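# Remove stained block from upright row, lay flat, close gap

## Task

Pull the yellow-brown stained block out of the row of edge-standing blocks and set it down lying flat on an empty part of the bench, clear of the row; then push the remaining grey blocks together so they again stand face against face, release everything and move the grippers away.

## Robot and tools

Robot: two arms, left_arm and right_arm, each ending in a two-finger parallel gripper. The names are labels only; they do not refer to image sides. Knocking anything off the table counts as failure, and the arms must not collide with or shove against each other hard. Occasionally an outside force may briefly pull on a held part or nudge a loose object.

Frames. Result poses are reported in one shared scene frame: origin on the tabletop midway between the arms, +z up, +x pointing out across the table, and left_arm sits toward +y. Each pose is end_effector_position in metres plus end_effector_quat_wxyz. The position is the point between the finger pads, roughly 1 cm short of the fingertips, and the printed value can be somewhat wrong, more so when the arm reaches far. In the gripper's own frame, fingers point along +z and close along y.

The 14-number row. Every command that moves the robot uses one flat list of 14 numbers, each in [-1, 1], covering both arms even if only one should move: left_arm dx, dy, dz, rx, ry, rz, opening, then right_arm dx, dy, dz, rx, ry, rz, opening. The first six per arm are an offset, not a pose, expressed in that gripper's own axes, measured from the gripper pose shown in the most recent result that displays it (before any such result in the scene, and for the second or later call inside one reply, measured from where the robot is when that action begins). Scale: 1.0 equals 0.6 m for translation or 180 degrees for rotation; rx, ry, rz form a single rotation vector. The opening is absolute, not an offset: +1 fully open (0.094 m), -1 closed. Because offsets are relative to the last shown pose, all zeros is not a pause: it pulls the arm back to that reference pose. To keep an arm still, send the offset that returns it to its desired pose in the first call of a reply and zeros afterwards, with the opening it should keep.

Tools.
execute_actions: argument actions is a list holding one item or none. Empty list: just report state (with pictures). An action item has rows (1 to 15 rows of 14 numbers) and optional steps (3 to 15, default 15; one step is 1/30 s). Each row is applied for one step and the final row is repeated to fill the steps; every row is an offset from the same reference pose, not from the previous row. A wait item has only steps (up to 300), counted from the last result, so thinking time is included. Optional pictures (boolean) requests camera images. A rejected call sends nothing.
move: target is one 14-number row as above; speed is the path's top speed in m/s, 0.002 to 0.5 (default 0.25), with turning capped at twice that value in rad/s. Both grippers travel straight-line paths that finish together, lasting 0.5 to 10 s (cut off at 10 s). The opening is sent at the start. Paths ignore obstacles and the other arm; grippers lag, drift, and may overshoot the speed, especially near full reach. Faster contact hits harder, and aiming deeper past contact presses harder. The result adds a move: line with the ending (done, off_target, moving, held, fault) and active limits (paced = commanded pose was clipped; held = some steps blocked, after which the arm may jump fast), plus each gripper's remaining distance. If only one arm is named, the other finished normally.
wait: seconds, 0 to 10; sends nothing new.
zoom_image: camera (cam_head_left, cam_head_right, cam_left_wrist, cam_right_wrist, each 504x504) and region [x0, y0, x1, y1] in pixels from the top-left corner, at most 504 by 504.
finished_scene: scene, the integer number of the current scene; ends it irreversibly and reports success. The goal must be met and remain met.

Motion limits. Each step the command is clipped to within 70 mm and 16 degrees of the measured gripper pose, then pursued by damped inverse kinematics that favours position over orientation. Far targets may need several actions; after an action the arm only continues to its last clipped pose, so check the result and send the remainder. Arms often stop a centimetre or more short, usually too low, and can sag further with repeated zero offsets; aim higher to compensate. Elbows never fully straighten. Joint ranges (rad), base to gripper: waist -2.618 to 3.054, shoulder 0 to 3.142, elbow 0 to 3.142, wrist pitch -1.571 to 1.571, wrist yaw -1.571 to 1.571, wrist roll -2.094 to 2.094.

Gripping. grip_measured uses the same scale as the commanded opening (the last Joint positions entry is metres). Readings may be off by about 1 mm per gripper, constant within a scene. To hold something, command an opening below grip_measured: around 0.03 lower holds firmly, less holds gently. Pads exert about 50 to 62 N max, less on thin parts; first contact can spike.

Result lines. The state line lists both poses. pose unreachable means the clearance check altered or blocked that arm's command; HELD marks steps where it happened. A Hand target line (only when nothing is kept back) shows where the controller is driving each gripper. FAULT lines mean an arm stopped. MOTOR HOT appears from 75 °C; at 90 °C that arm halts for 10 s, and at 100 °C it loses power and drops, so avoid holding loads longer than needed.

Timing. Each execute_actions action returns its result 3 steps early; those steps run during your next reply. move and wait keep nothing back, and a move starts once the robot settles (or after 3 s). Pictures come with move and wait results, and with execute_actions when the list is empty or pictures is true.

Each tool is called as name([rows], argument=value, ...), one row to a line, values as JSON.

## Session

execute_actions(actions=[])

Scene clock: 0.00 s of 4800.00 s.
left_arm: end_effector_position=(+0.4161, +0.3531, +0.3377) grip_measured=+1.000 end_effector_quat_wxyz=(+0.762, -0.406, +0.504, +0.036) | right_arm: end_effector_position=(+0.4523, -0.3445, +0.1757) grip_measured=+1.000 end_effector_quat_wxyz=(+0.253, -0.155, +0.930, +0.217)
Joint positions: left_arm=[-0.437  1.423  0.778  1.061 -1.156 -0.247  0.094] | right_arm=[-0.234  1.839  1.633 -1.083 -0.627 -0.569  0.094]
Joint velocities: left_arm=[-0.007 -0.012 -0.012 -0.051 -0.139 -0.007  0.   ] | right_arm=[-0.002 -0.007  0.007  0.066 -0.095 -0.022  0.   ]
Hand target (left_arm): +0.417, +0.352, +0.337; +0.761, -0.402, +0.508, +0.039
Hand target (right_arm): +0.452, -0.343, +0.179; +0.257, -0.157, +0.928, +0.220

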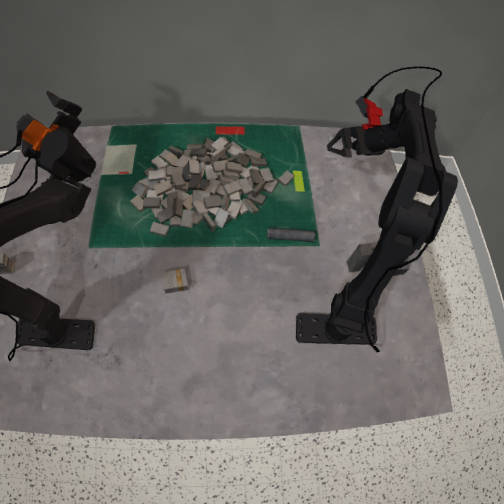

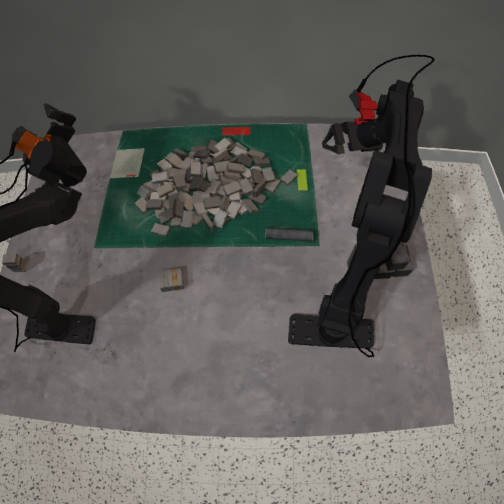

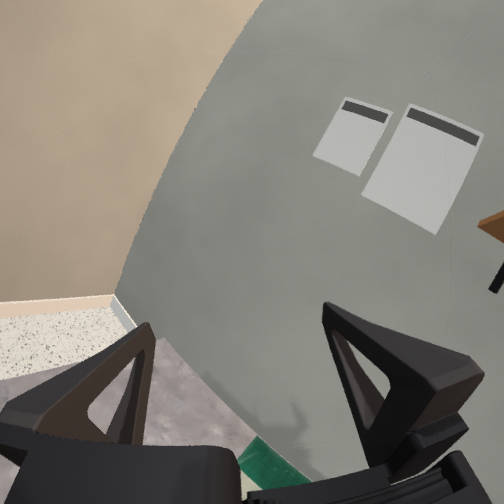

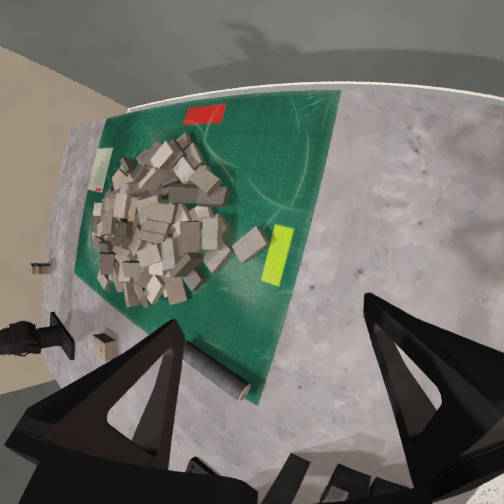

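zoom_image(camera="cam_head_left", region=[140, 250, 210, 310])

zoom_image(camera="cam_head_right", region=[140, 250, 210, 310])

Region (140, 250, 210, 310) of cam_head_left's 504x504 image, scaled by 7.200, with more detail than that image has; it fills the top 432 rows of this view, and the rest is white.

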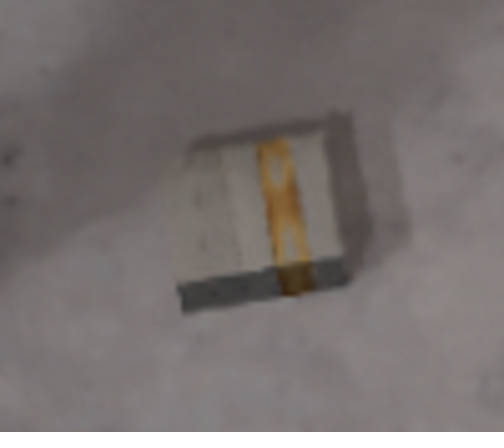

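Region (140, 250, 210, 310) of cam_head_right's 504x504 image, scaled by 7.200, with more detail than that image has; it fills the top 432 rows of this view, and the rest is white.

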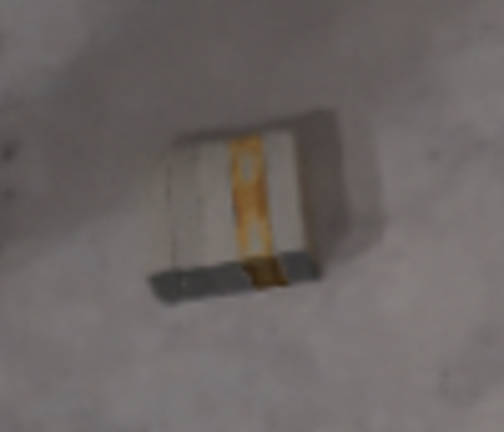

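move(target=[0,0,0,0,0,0,1,0.293,0.77,0.068,-0.018,0.23,-0.379,1])

Scene clock: 5.07 s of 4800.00 s.
left_arm: end_effector_position=(+0.4161, +0.3531, +0.3377) grip_measured=+1.000 end_effector_quat_wxyz=(+0.762, -0.406, +0.504, +0.036) | right_arm: end_effector_position=(+0.1348, +0.0347, +0.1936) grip_measured=+1.000 end_effector_quat_wxyz=(-0.037, +0.711, -0.702, -0.005)
Joint positions: left_arm=[-0.437  1.423  0.778  1.061 -1.156 -0.247  0.094] | right_arm=[ 1.407  1.892  1.942 -1.552  0.027 -0.273  0.094]
Joint velocities: left_arm=[ 0.027  0.007  0.002  0.022 -0.066  0.037  0.   ] | right_arm=[-0.007  0.012 -0.002 -0.007 -0.022 -0.007  0.   ]
Hand target (left_arm): +0.416, +0.353, +0.338; +0.762, -0.406, +0.504, +0.036
Hand target (right_arm): +0.137, +0.035, +0.197; -0.038, +0.708, -0.706, -0.002
Off the commanded pose (left_arm): 0.000 m, 0 deg.
Off the commanded pose (right_arm): 0.010 m, 4 deg.
joint sent to its limit (right arm) — the command would take joint 4 (wrist pitch) past its lower limit, so that joint was sent only as far as its limit.
Kept back: nothing.
move: off_target (right_arm)

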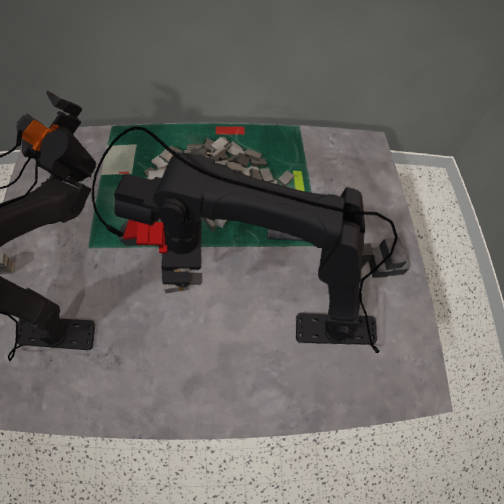

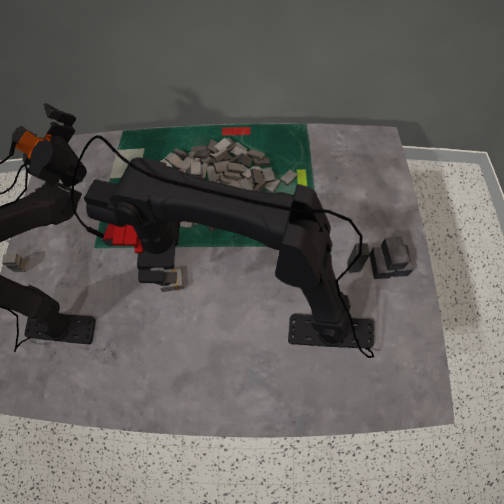

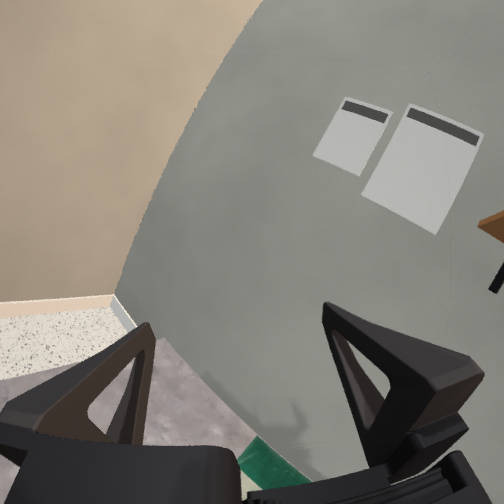

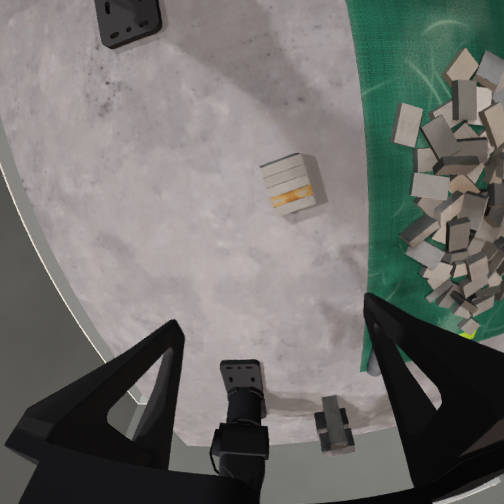

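move(target=[0,0,0,0,0,0,1,-0.03,-0.03,0.17,0,0,-0.083,1])

Scene clock: 6.50 s of 4800.00 s.
left_arm: end_effector_position=(+0.4161, +0.3531, +0.3377) grip_measured=+1.000 end_effector_quat_wxyz=(+0.762, -0.406, +0.504, +0.036) | right_arm: end_effector_position=(+0.1523, +0.0601, +0.0975) grip_measured=+1.000 end_effector_quat_wxyz=(-0.037, +0.796, -0.604, +0.001)
Joint positions: left_arm=[-0.437  1.423  0.778  1.061 -1.156 -0.247  0.094] | right_arm=[ 1.381  1.97   1.664 -1.196  0.028 -0.559  0.094]
Joint velocities: left_arm=[-0.032 -0.022  0.002  0.007 -0.037 -0.022  0.   ] | right_arm=[-0.007  0.007 -0.017 -0.037  0.081  0.051  0.   ]
Hand target (left_arm): +0.416, +0.353, +0.338; +0.762, -0.406, +0.504, +0.036
Hand target (right_arm): +0.155, +0.059, +0.094; -0.037, +0.796, -0.604, -0.000
Off the commanded pose (left_arm): 0.000 m, 0 deg.
Off the commanded pose (right_arm): 0.006 m, 0 deg.
Kept back: nothing.
move: done

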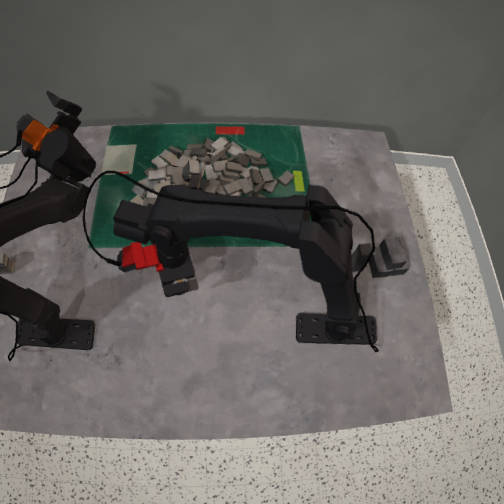

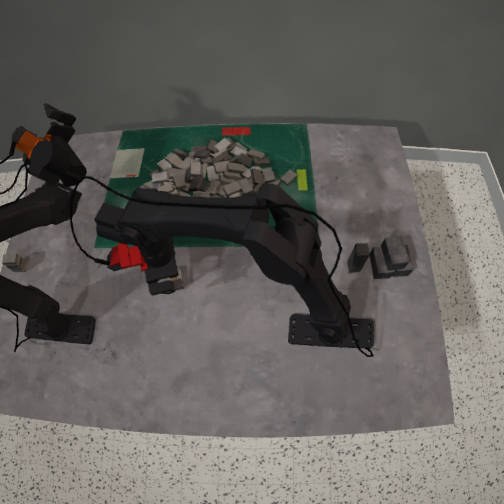

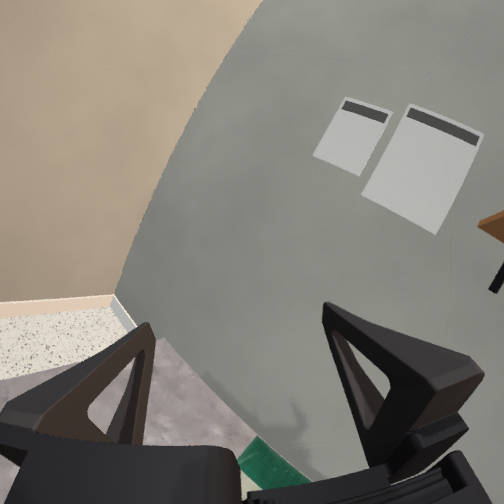

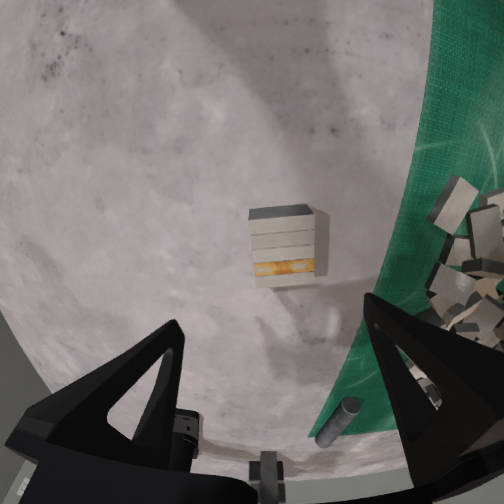

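move(target=[0,0,0,0,0,0,1,0,-0.008,0.07,0,0,-0.02,0.3])

Scene clock: 7.70 s of 4800.00 s.
left_arm: end_effector_position=(+0.4161, +0.3531, +0.3377) grip_measured=+1.000 end_effector_quat_wxyz=(+0.762, -0.406, +0.504, +0.036) | right_arm: end_effector_position=(+0.1540, +0.0658, +0.0618) grip_measured=+0.302 end_effector_quat_wxyz=(-0.039, +0.816, -0.577, +0.001)
Joint positions: left_arm=[-0.437  1.423  0.778  1.061 -1.156 -0.247  0.094] | right_arm=[ 1.381  2.007  1.573 -1.064  0.028 -0.626  0.061]
Joint velocities: left_arm=[ 0.012 -0.007  0.007 -0.022  0.022 -0.037  0.   ] | right_arm=[ 0.002 -0.012  0.012 -0.066 -0.051 -0.037 -0.   ]
Hand target (left_arm): +0.416, +0.353, +0.338; +0.762, -0.406, +0.504, +0.036
Hand target (right_arm): +0.158, +0.064, +0.056; -0.037, +0.815, -0.579, +0.002
Off the commanded pose (left_arm): 0.000 m, 0 deg.
Off the commanded pose (right_arm): 0.008 m, 0 deg.
Kept back: nothing.
move: done

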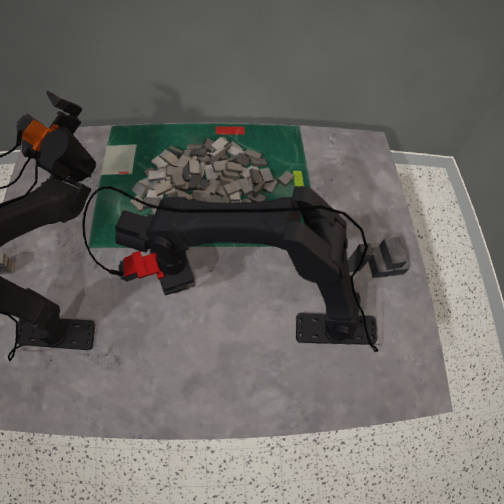

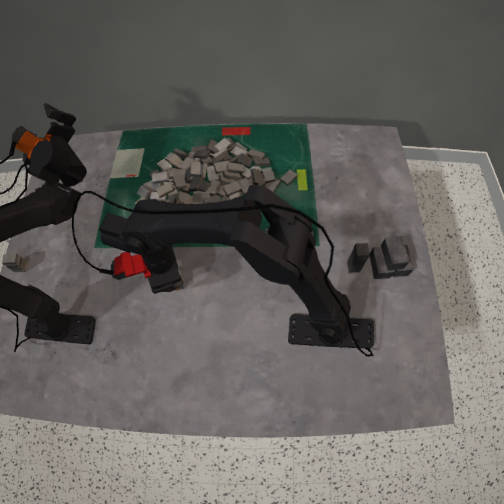

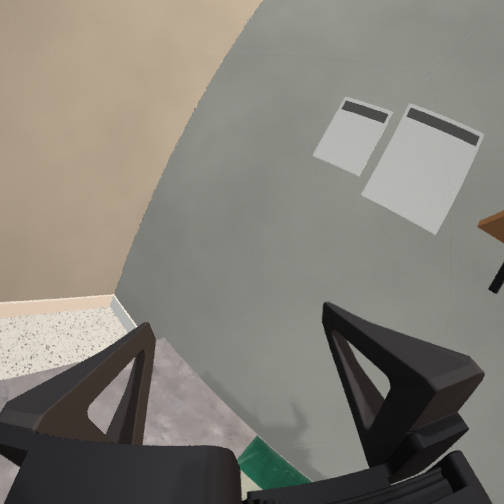

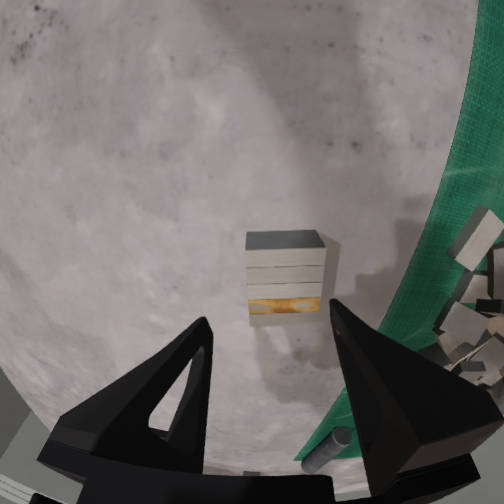

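move(target=[0,0,0,0,0,0,1,0.012,-0.012,0.025,0,0,0,0.3])

Scene clock: 8.77 s of 4800.00 s.
left_arm: end_effector_position=(+0.4161, +0.3531, +0.3377) grip_measured=+1.000 end_effector_quat_wxyz=(+0.762, -0.406, +0.504, +0.036) | right_arm: end_effector_position=(+0.1622, +0.0652, +0.0553) grip_measured=+0.302 end_effector_quat_wxyz=(-0.046, +0.815, -0.578, +0.000)
Joint positions: left_arm=[-0.437  1.423  0.778  1.061 -1.156 -0.247  0.094] | right_arm=[ 1.361  2.007  1.546 -1.023  0.028 -0.645  0.061]
Joint velocities: left_arm=[-0.007 -0.017  0.002  0.051 -0.051 -0.037  0.   ] | right_arm=[-0.002  0.002 -0.012 -0.007 -0.037  0.037  0.   ]
Hand target (left_arm): +0.416, +0.353, +0.338; +0.762, -0.406, +0.504, +0.036
Hand target (right_arm): +0.164, +0.062, +0.047; -0.039, +0.816, -0.577, +0.001
Off the commanded pose (left_arm): 0.000 m, 0 deg.
Off the commanded pose (right_arm): 0.009 m, 1 deg.
Kept back: nothing.
move: done

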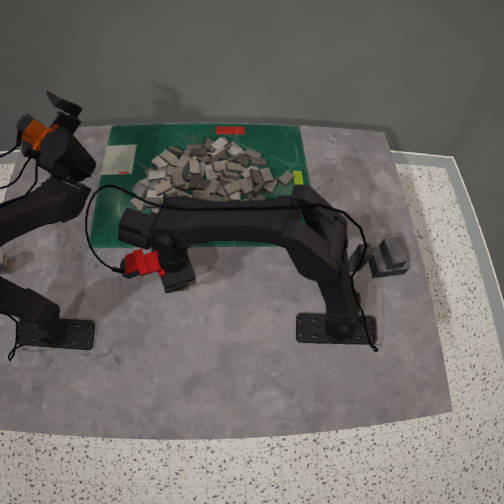

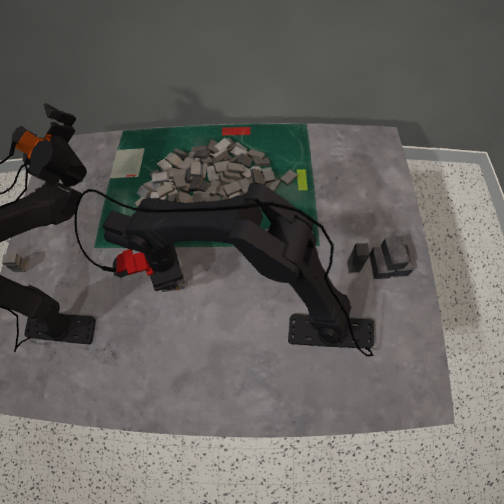

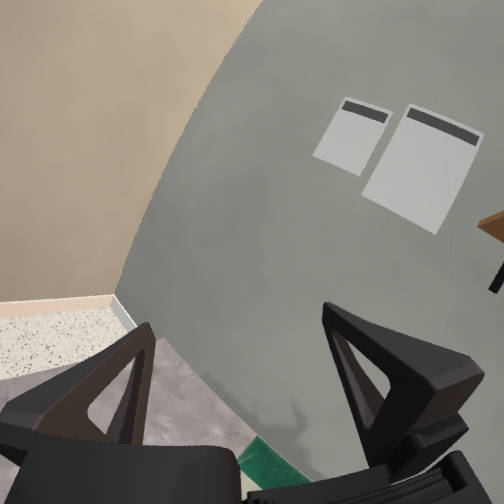

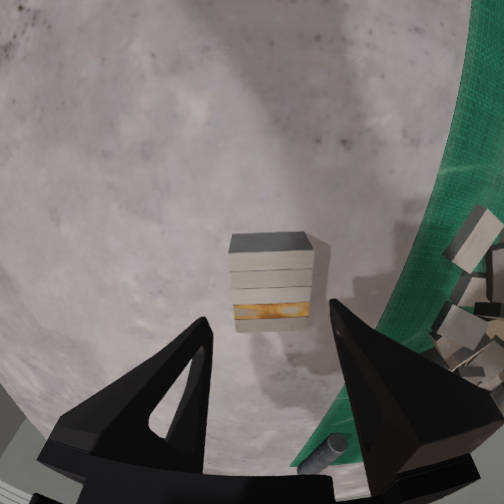

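move(target=[0,0,0,0,0,0,1,0.015,0,0.045,0,0,0,0.3])

Scene clock: 9.93 s of 4800.00 s.
left_arm: end_effector_position=(+0.4161, +0.3531, +0.3377) grip_measured=+1.000 end_effector_quat_wxyz=(+0.762, -0.406, +0.504, +0.036) | right_arm: end_effector_position=(+0.1643, +0.0621, +0.0358) grip_measured=+0.302 end_effector_quat_wxyz=(-0.052, +0.815, -0.577, -0.001)
Joint positions: left_arm=[-0.437  1.423  0.778  1.061 -1.156 -0.247  0.094] | right_arm=[ 1.353  2.007  1.465 -0.929  0.028 -0.653  0.061]
Joint velocities: left_arm=[-0.007 -0.007 -0.002  0.022  0.007  0.037  0.   ] | right_arm=[-0.002 -0.012 -0.007 -0.022  0.037 -0.007  0.   ]
Hand target (left_arm): +0.416, +0.353, +0.338; +0.762, -0.406, +0.504, +0.036
Hand target (right_arm): +0.166, +0.059, +0.028; -0.046, +0.815, -0.578, -0.000
Off the commanded pose (left_arm): 0.000 m, 0 deg.
Off the commanded pose (right_arm): 0.009 m, 1 deg.
Kept back: nothing.
move: done

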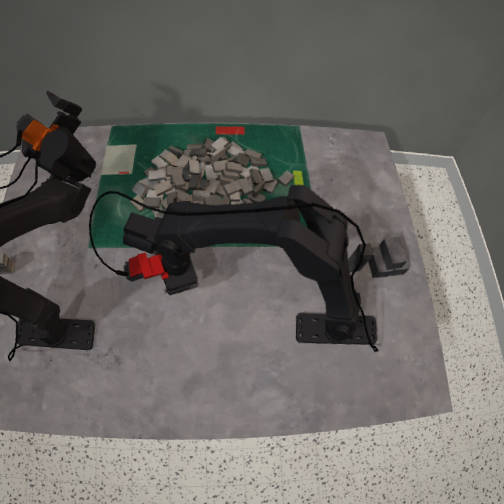

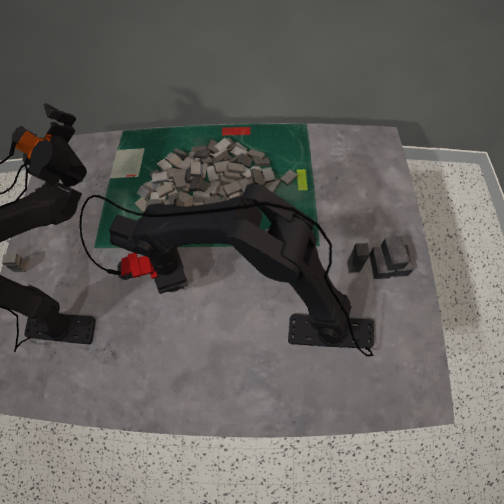

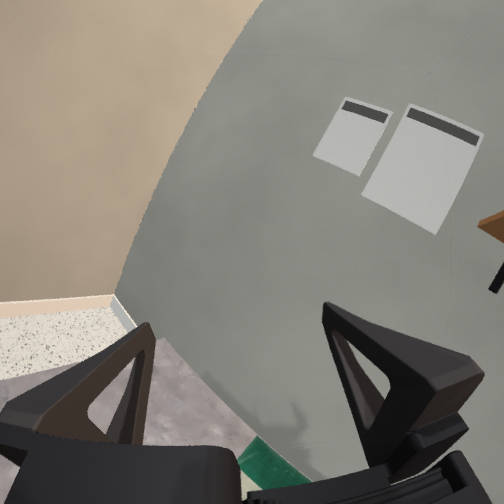

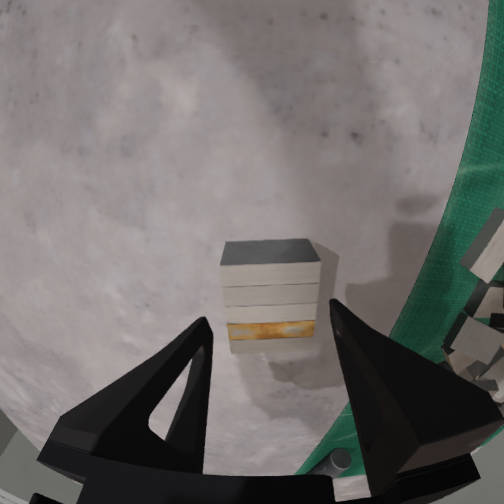

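move(target=[0,0,0,0,0,0,1,0.015,0,0.03,0,0,0,0.3])

Scene clock: 11.03 s of 4800.00 s.
left_arm: end_effector_position=(+0.4161, +0.3531, +0.3377) grip_measured=+1.000 end_effector_quat_wxyz=(+0.762, -0.406, +0.504, +0.036) | right_arm: end_effector_position=(+0.1662, +0.0582, +0.0228) grip_measured=+0.302 end_effector_quat_wxyz=(-0.054, +0.815, -0.577, -0.002)
Joint positions: left_arm=[-0.437  1.423  0.778  1.061 -1.156 -0.247  0.094] | right_arm=[ 1.346  2.007  1.41  -0.869  0.028 -0.661  0.061]
Joint velocities: left_arm=[ 0.012 -0.027 -0.012  0.066  0.037  0.037  0.   ] | right_arm=[ 0.017  0.002 -0.002 -0.022 -0.066 -0.037 -0.001]
Hand target (left_arm): +0.416, +0.353, +0.338; +0.762, -0.406, +0.504, +0.036
Hand target (right_arm): +0.168, +0.055, +0.017; -0.051, +0.815, -0.577, -0.001
Off the commanded pose (left_arm): 0.000 m, 0 deg.
Off the commanded pose (right_arm): 0.007 m, 0 deg.
Kept back: nothing.
move: done

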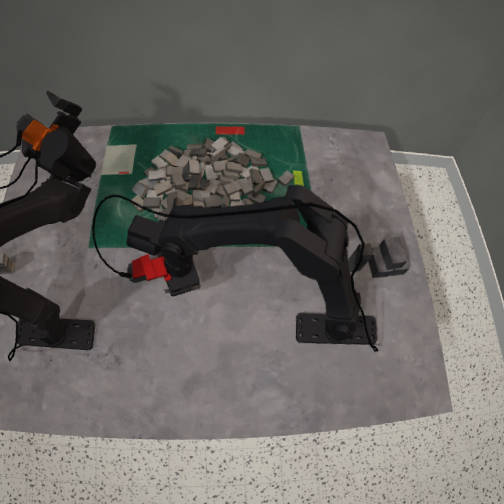

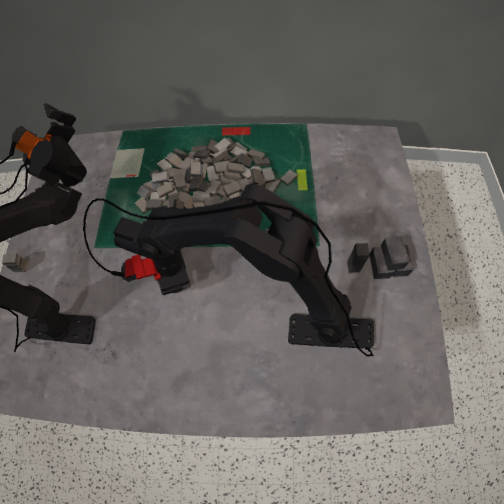

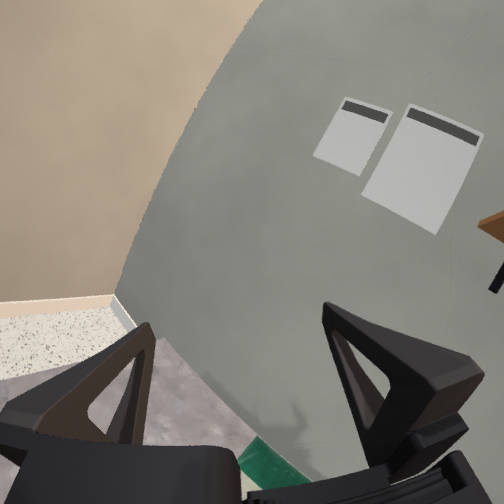

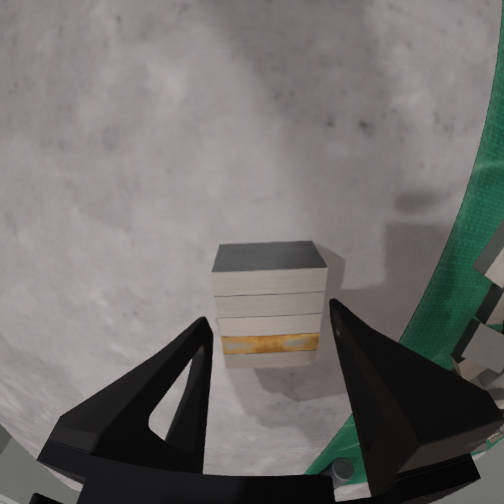

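move(target=[0,0,0,0,0,0,1,0.017,0,0,0,0,0,0.3])

move(target=[0,0,0,0,0,0,1,0,0,0,0,0,0,-0.15])

Scene clock: 12.00 s of 4800.00 s.
left_arm: end_effector_position=(+0.4161, +0.3531, +0.3377) grip_measured=+1.000 end_effector_quat_wxyz=(+0.762, -0.406, +0.504, +0.036) | right_arm: end_effector_position=(+0.1673, +0.0499, +0.0161) grip_measured=+0.302 end_effector_quat_wxyz=(-0.044, +0.815, -0.577, +0.002)
Joint positions: left_arm=[-0.437  1.423  0.778  1.061 -1.156 -0.247  0.094] | right_arm=[ 1.336  2.007  1.383 -0.863  0.028 -0.67   0.061]
Joint velocities: left_arm=[-0.022 -0.007  0.012 -0.066  0.051 -0.007  0.   ] | right_arm=[ 0.007  0.002  0.017  0.007 -0.051 -0.007 -0.001]
Hand target (left_arm): +0.416, +0.353, +0.338; +0.762, -0.406, +0.504, +0.036
Hand target (right_arm): +0.170, +0.049, +0.022; -0.054, +0.815, -0.577, -0.002
Off the commanded pose (left_arm): 0.000 m, 0 deg.
Off the commanded pose (right_arm): 0.007 m, 1 deg.
Kept back: nothing.
move: done

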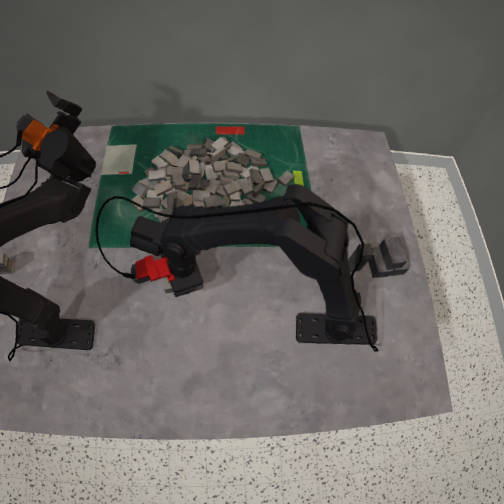

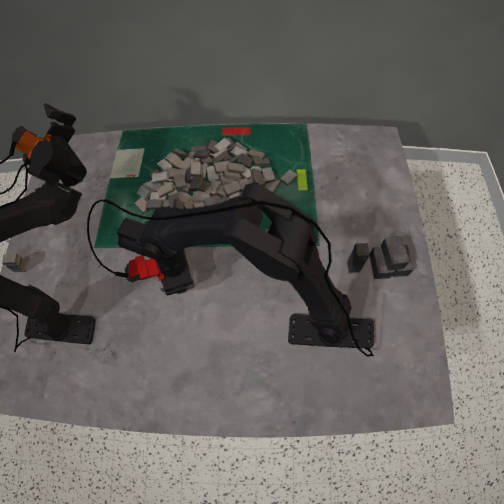

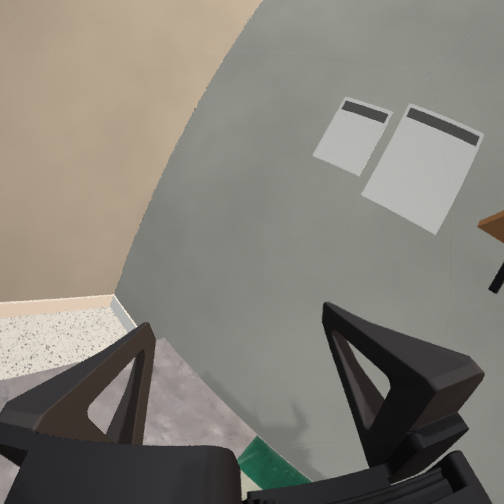

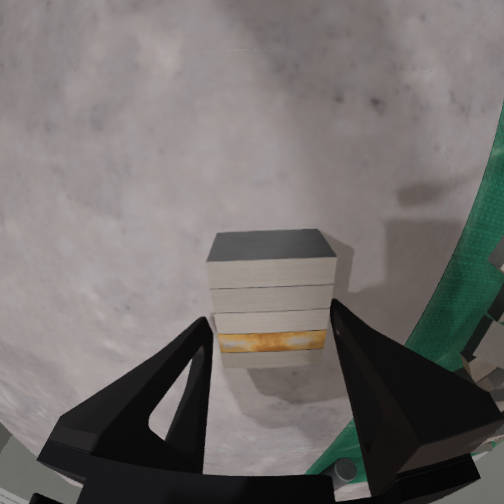

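Scene clock: 12.50 s of 4800.00 s.
left_arm: end_effector_position=(+0.4161, +0.3531, +0.3377) grip_measured=+1.000 end_effector_quat_wxyz=(+0.762, -0.406, +0.504, +0.036) | right_arm: end_effector_position=(+0.1680, +0.0500, +0.0162) grip_measured=-0.058 end_effector_quat_wxyz=(-0.046, +0.815, -0.577, +0.003)
Joint positions: left_arm=[-0.437  1.423  0.778  1.061 -1.156 -0.247  0.094] | right_arm=[ 1.336  2.007  1.383 -0.862  0.032 -0.67   0.044]
Joint velocities: left_arm=[ 0.002 -0.012 -0.002  0.007  0.007 -0.051  0.   ] | right_arm=[-0.007 -0.007 -0.017  0.007 -0.037  0.066 -0.   ]
Hand target (left_arm): +0.416, +0.353, +0.338; +0.762, -0.406, +0.504, +0.036
Hand target (right_arm): +0.167, +0.050, +0.016; -0.044, +0.815, -0.577, +0.002
Off the commanded pose (left_arm): 0.000 m, 0 deg.
Off the commanded pose (right_arm): 0.001 m, 0 deg.
Kept back: nothing.
move: done

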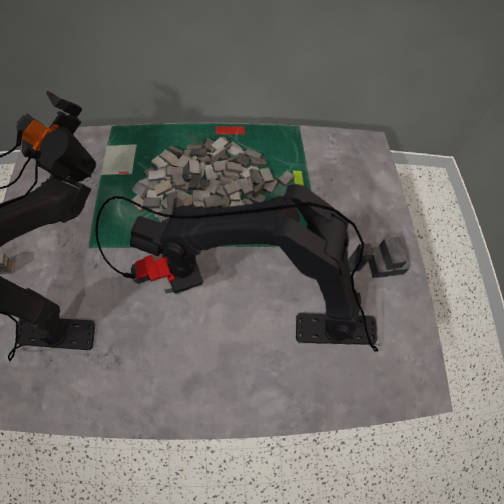

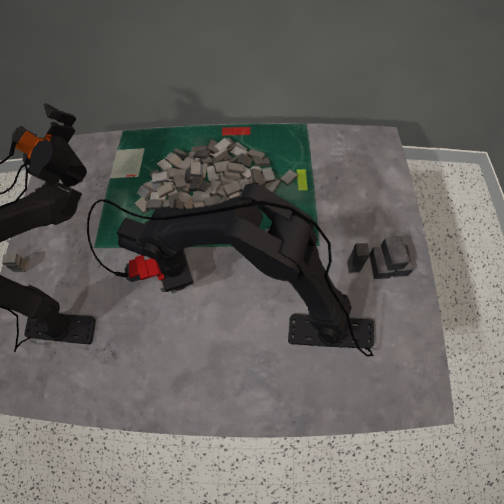

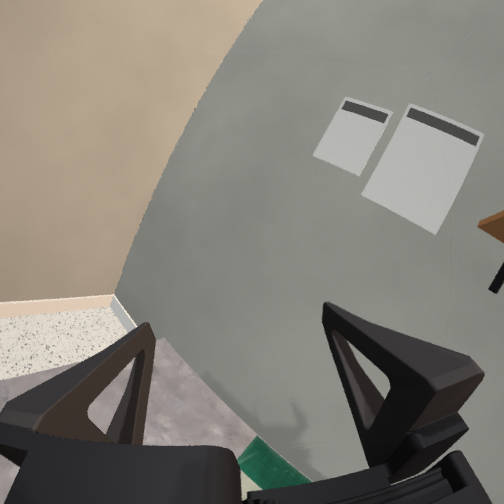

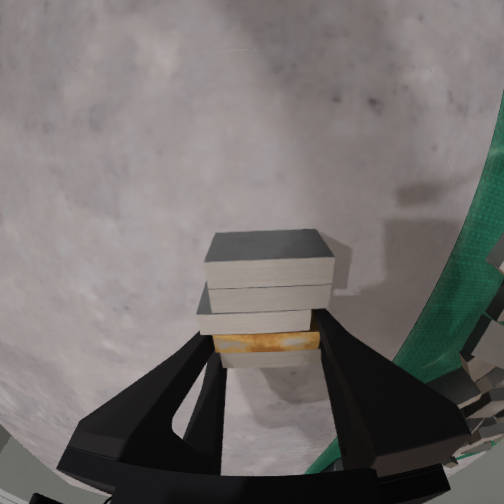

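move(target=[0,0,0,0,0,0,1,0,0,-0.09,0,0,0,-0.15], speed=0.08)

Scene clock: 13.97 s of 4800.00 s.
left_arm: end_effector_position=(+0.4161, +0.3531, +0.3377) grip_measured=+1.000 end_effector_quat_wxyz=(+0.762, -0.406, +0.504, +0.036) | right_arm: end_effector_position=(+0.1643, +0.0393, +0.0536) grip_measured=-0.058 end_effector_quat_wxyz=(-0.027, +0.816, -0.578, +0.009)
Joint positions: left_arm=[-0.437  1.423  0.778  1.061 -1.156 -0.247  0.094] | right_arm=[ 1.336  1.955  1.468 -1.036  0.032 -0.67   0.044]
Joint velocities: left_arm=[ 0.007 -0.007 -0.007  0.066 -0.007 -0.007  0.   ] | right_arm=[ 0.002  0.012  0.022  0.037  0.007 -0.037 -0.   ]
Hand target (left_arm): +0.416, +0.353, +0.338; +0.762, -0.406, +0.504, +0.036
Hand target (right_arm): +0.166, +0.046, +0.070; -0.046, +0.815, -0.577, +0.003
Off the commanded pose (left_arm): 0.000 m, 0 deg.
Off the commanded pose (right_arm): 0.018 m, 2 deg.
Kept back: nothing.
move: off_target (right_arm)

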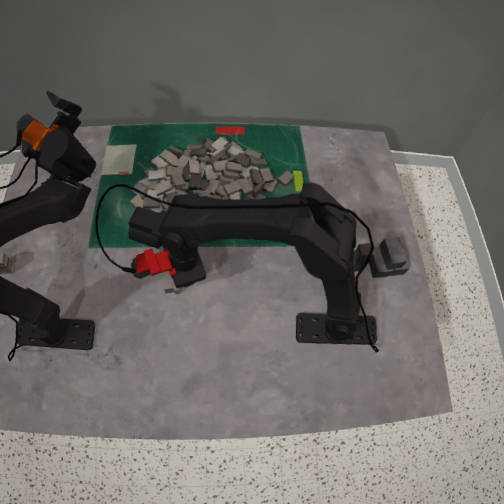

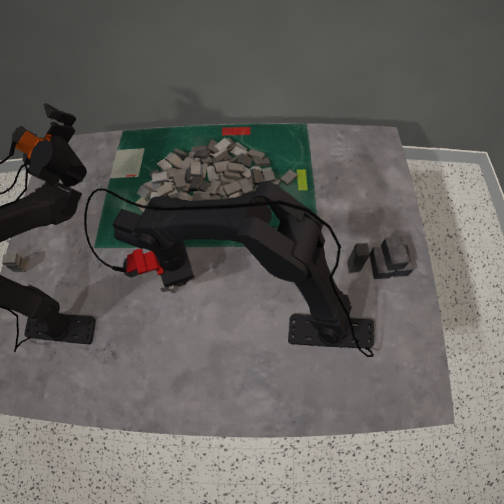

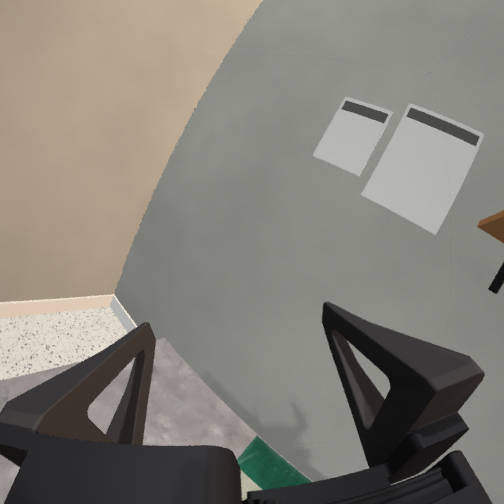

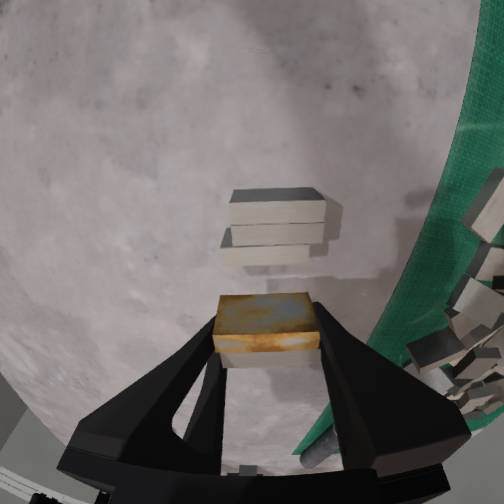

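move(target=[0,0,0,0,0,0,1,0.125,0,0,0,0,0,-0.15], speed=0.15)

move(target=[0,0,0,0,0,0,1,0,0,0.066,0,0,0,-0.15], speed=0.06)

move(target=[0,0,0,0,0,0,1,0,0,0,0,0,0,0.25])

Scene clock: 15.23 s of 4800.00 s.
left_arm: end_effector_position=(+0.4161, +0.3531, +0.3377) grip_measured=+1.000 end_effector_quat_wxyz=(+0.762, -0.406, +0.504, +0.036) | right_arm: end_effector_position=(+0.1898, -0.0326, +0.0463) grip_measured=-0.058 end_effector_quat_wxyz=(-0.012, +0.814, -0.580, +0.014)
Joint positions: left_arm=[-0.437  1.423  0.778  1.061 -1.156 -0.247  0.094] | right_arm=[ 1.187  1.785  1.214 -0.979  0.031 -0.813  0.044]
Joint velocities: left_arm=[-0.007 -0.002 -0.007 -0.081  0.066 -0.051  0.   ] | right_arm=[-0.007  0.002 -0.027 -0.022 -0.037  0.022  0.   ]
Hand target (left_arm): +0.416, +0.353, +0.338; +0.762, -0.406, +0.504, +0.036
Hand target (right_arm): +0.190, -0.031, +0.051; -0.026, +0.816, -0.578, +0.008
Off the commanded pose (left_arm): 0.000 m, 0 deg.
Off the commanded pose (right_arm): 0.006 m, 2 deg.
Kept back: nothing.
move: done

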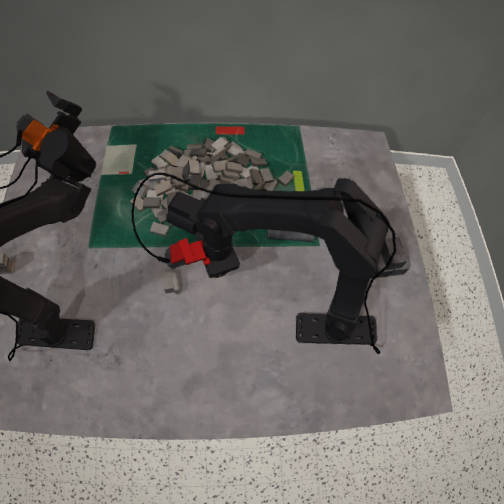

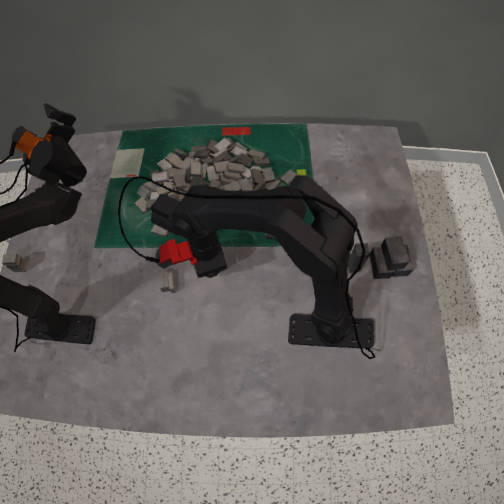

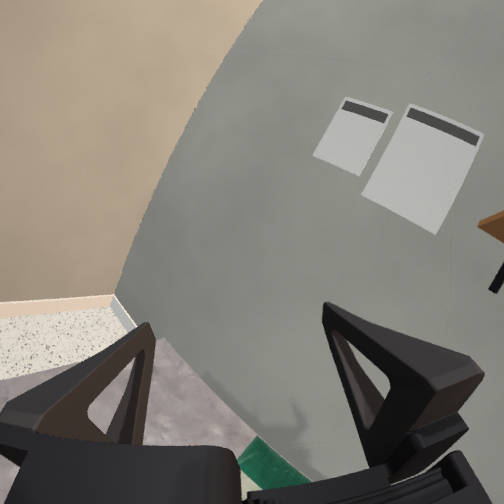

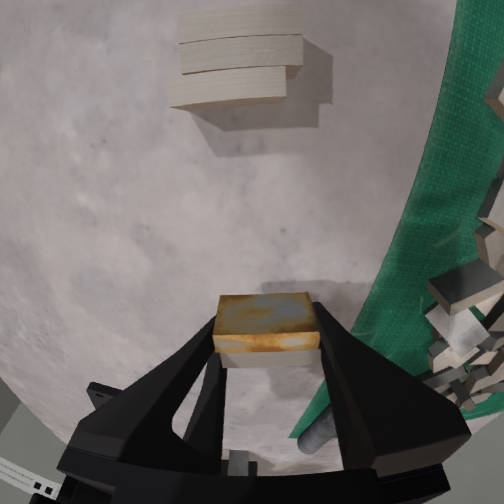

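Scene clock: 16.13 s of 4800.00 s.
left_arm: end_effector_position=(+0.4161, +0.3531, +0.3377) grip_measured=+1.000 end_effector_quat_wxyz=(+0.762, -0.406, +0.504, +0.036) | right_arm: end_effector_position=(+0.1888, -0.0345, +0.0158) grip_measured=-0.058 end_effector_quat_wxyz=(-0.007, +0.814, -0.580, +0.015)
Joint positions: left_arm=[-0.437  1.423  0.778  1.061 -1.156 -0.247  0.094] | right_arm=[ 1.187  1.832  1.142 -0.872  0.031 -0.813  0.044]
Joint velocities: left_arm=[-0.012 -0.017 -0.007  0.037 -0.051  0.037  0.   ] | right_arm=[-0.012  0.007 -0.007  0.066 -0.007 -0.081 -0.001]
Hand target (left_arm): +0.416, +0.353, +0.338; +0.762, -0.406, +0.504, +0.036
Hand target (right_arm): +0.190, -0.033, +0.007; -0.012, +0.814, -0.580, +0.014
Off the commanded pose (left_arm): 0.000 m, 0 deg.
Off the commanded pose (right_arm): 0.010 m, 1 deg.
Kept back: nothing.
move: done

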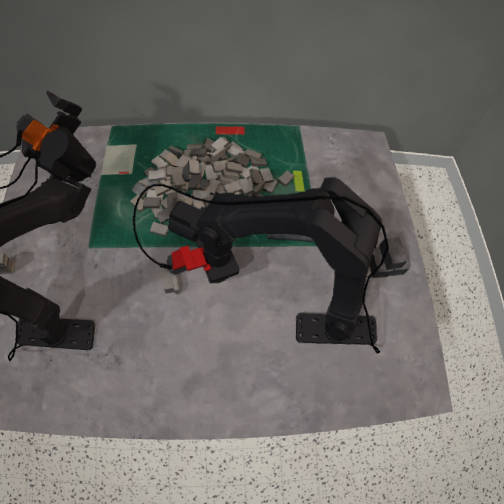

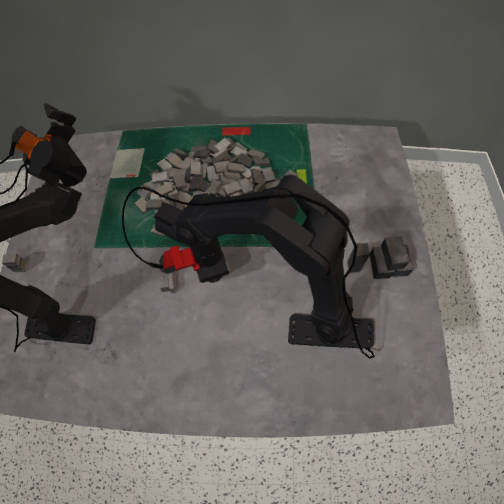

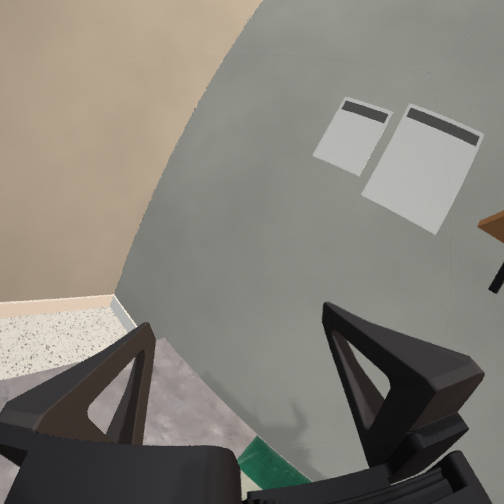

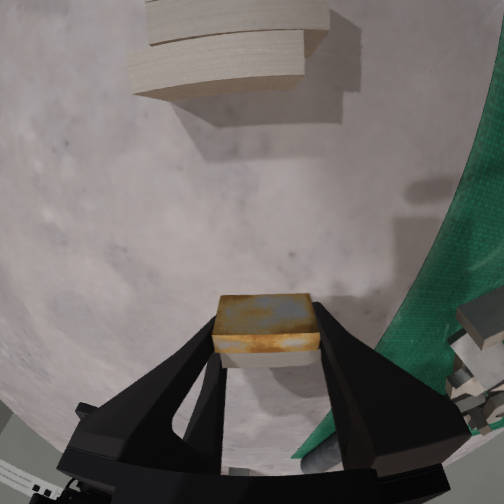

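Scene clock: 16.63 s of 4800.00 s.
left_arm: end_effector_position=(+0.4161, +0.3531, +0.3377) grip_measured=+1.000 end_effector_quat_wxyz=(+0.762, -0.406, +0.504, +0.036) | right_arm: end_effector_position=(+0.1887, -0.0346, +0.0158) grip_measured=+0.248 end_effector_quat_wxyz=(-0.007, +0.814, -0.580, +0.015)
Joint positions: left_arm=[-0.437  1.423  0.778  1.061 -1.156 -0.247  0.094] | right_arm=[ 1.187  1.832  1.142 -0.872  0.031 -0.813  0.059]
Joint velocities: left_arm=[-0.002  0.002 -0.007  0.037  0.022 -0.007  0.   ] | right_arm=[ 0.017  0.002  0.017 -0.037  0.022  0.051 -0.   ]
Hand target (left_arm): +0.416, +0.353, +0.338; +0.762, -0.406, +0.504, +0.036
Hand target (right_arm): +0.189, -0.035, +0.016; -0.007, +0.814, -0.580, +0.015
Off the commanded pose (left_arm): 0.000 m, 0 deg.
Off the commanded pose (right_arm): 0.000 m, 0 deg.
Kept back: nothing.
move: done

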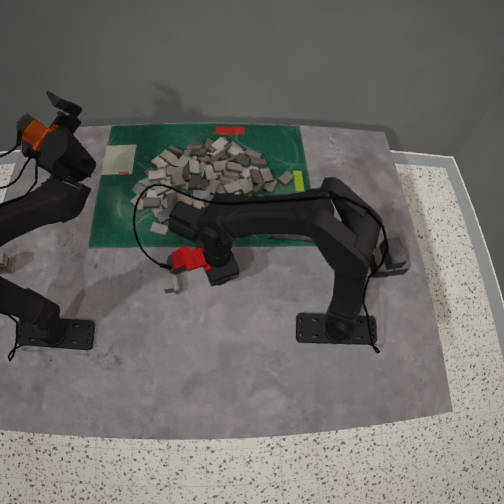

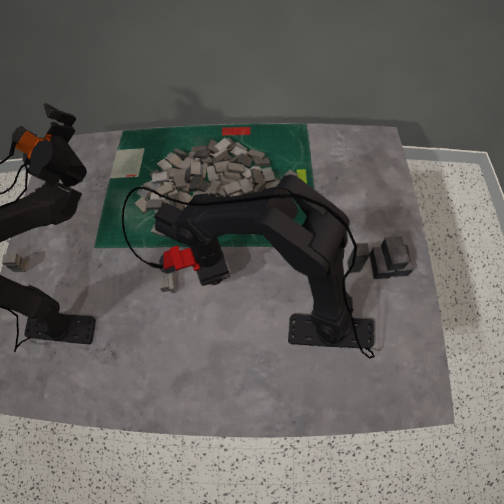

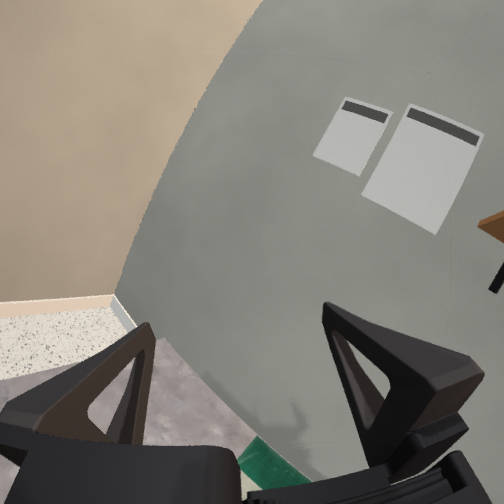

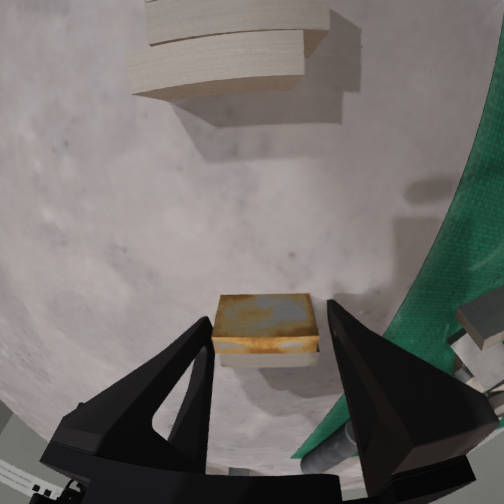

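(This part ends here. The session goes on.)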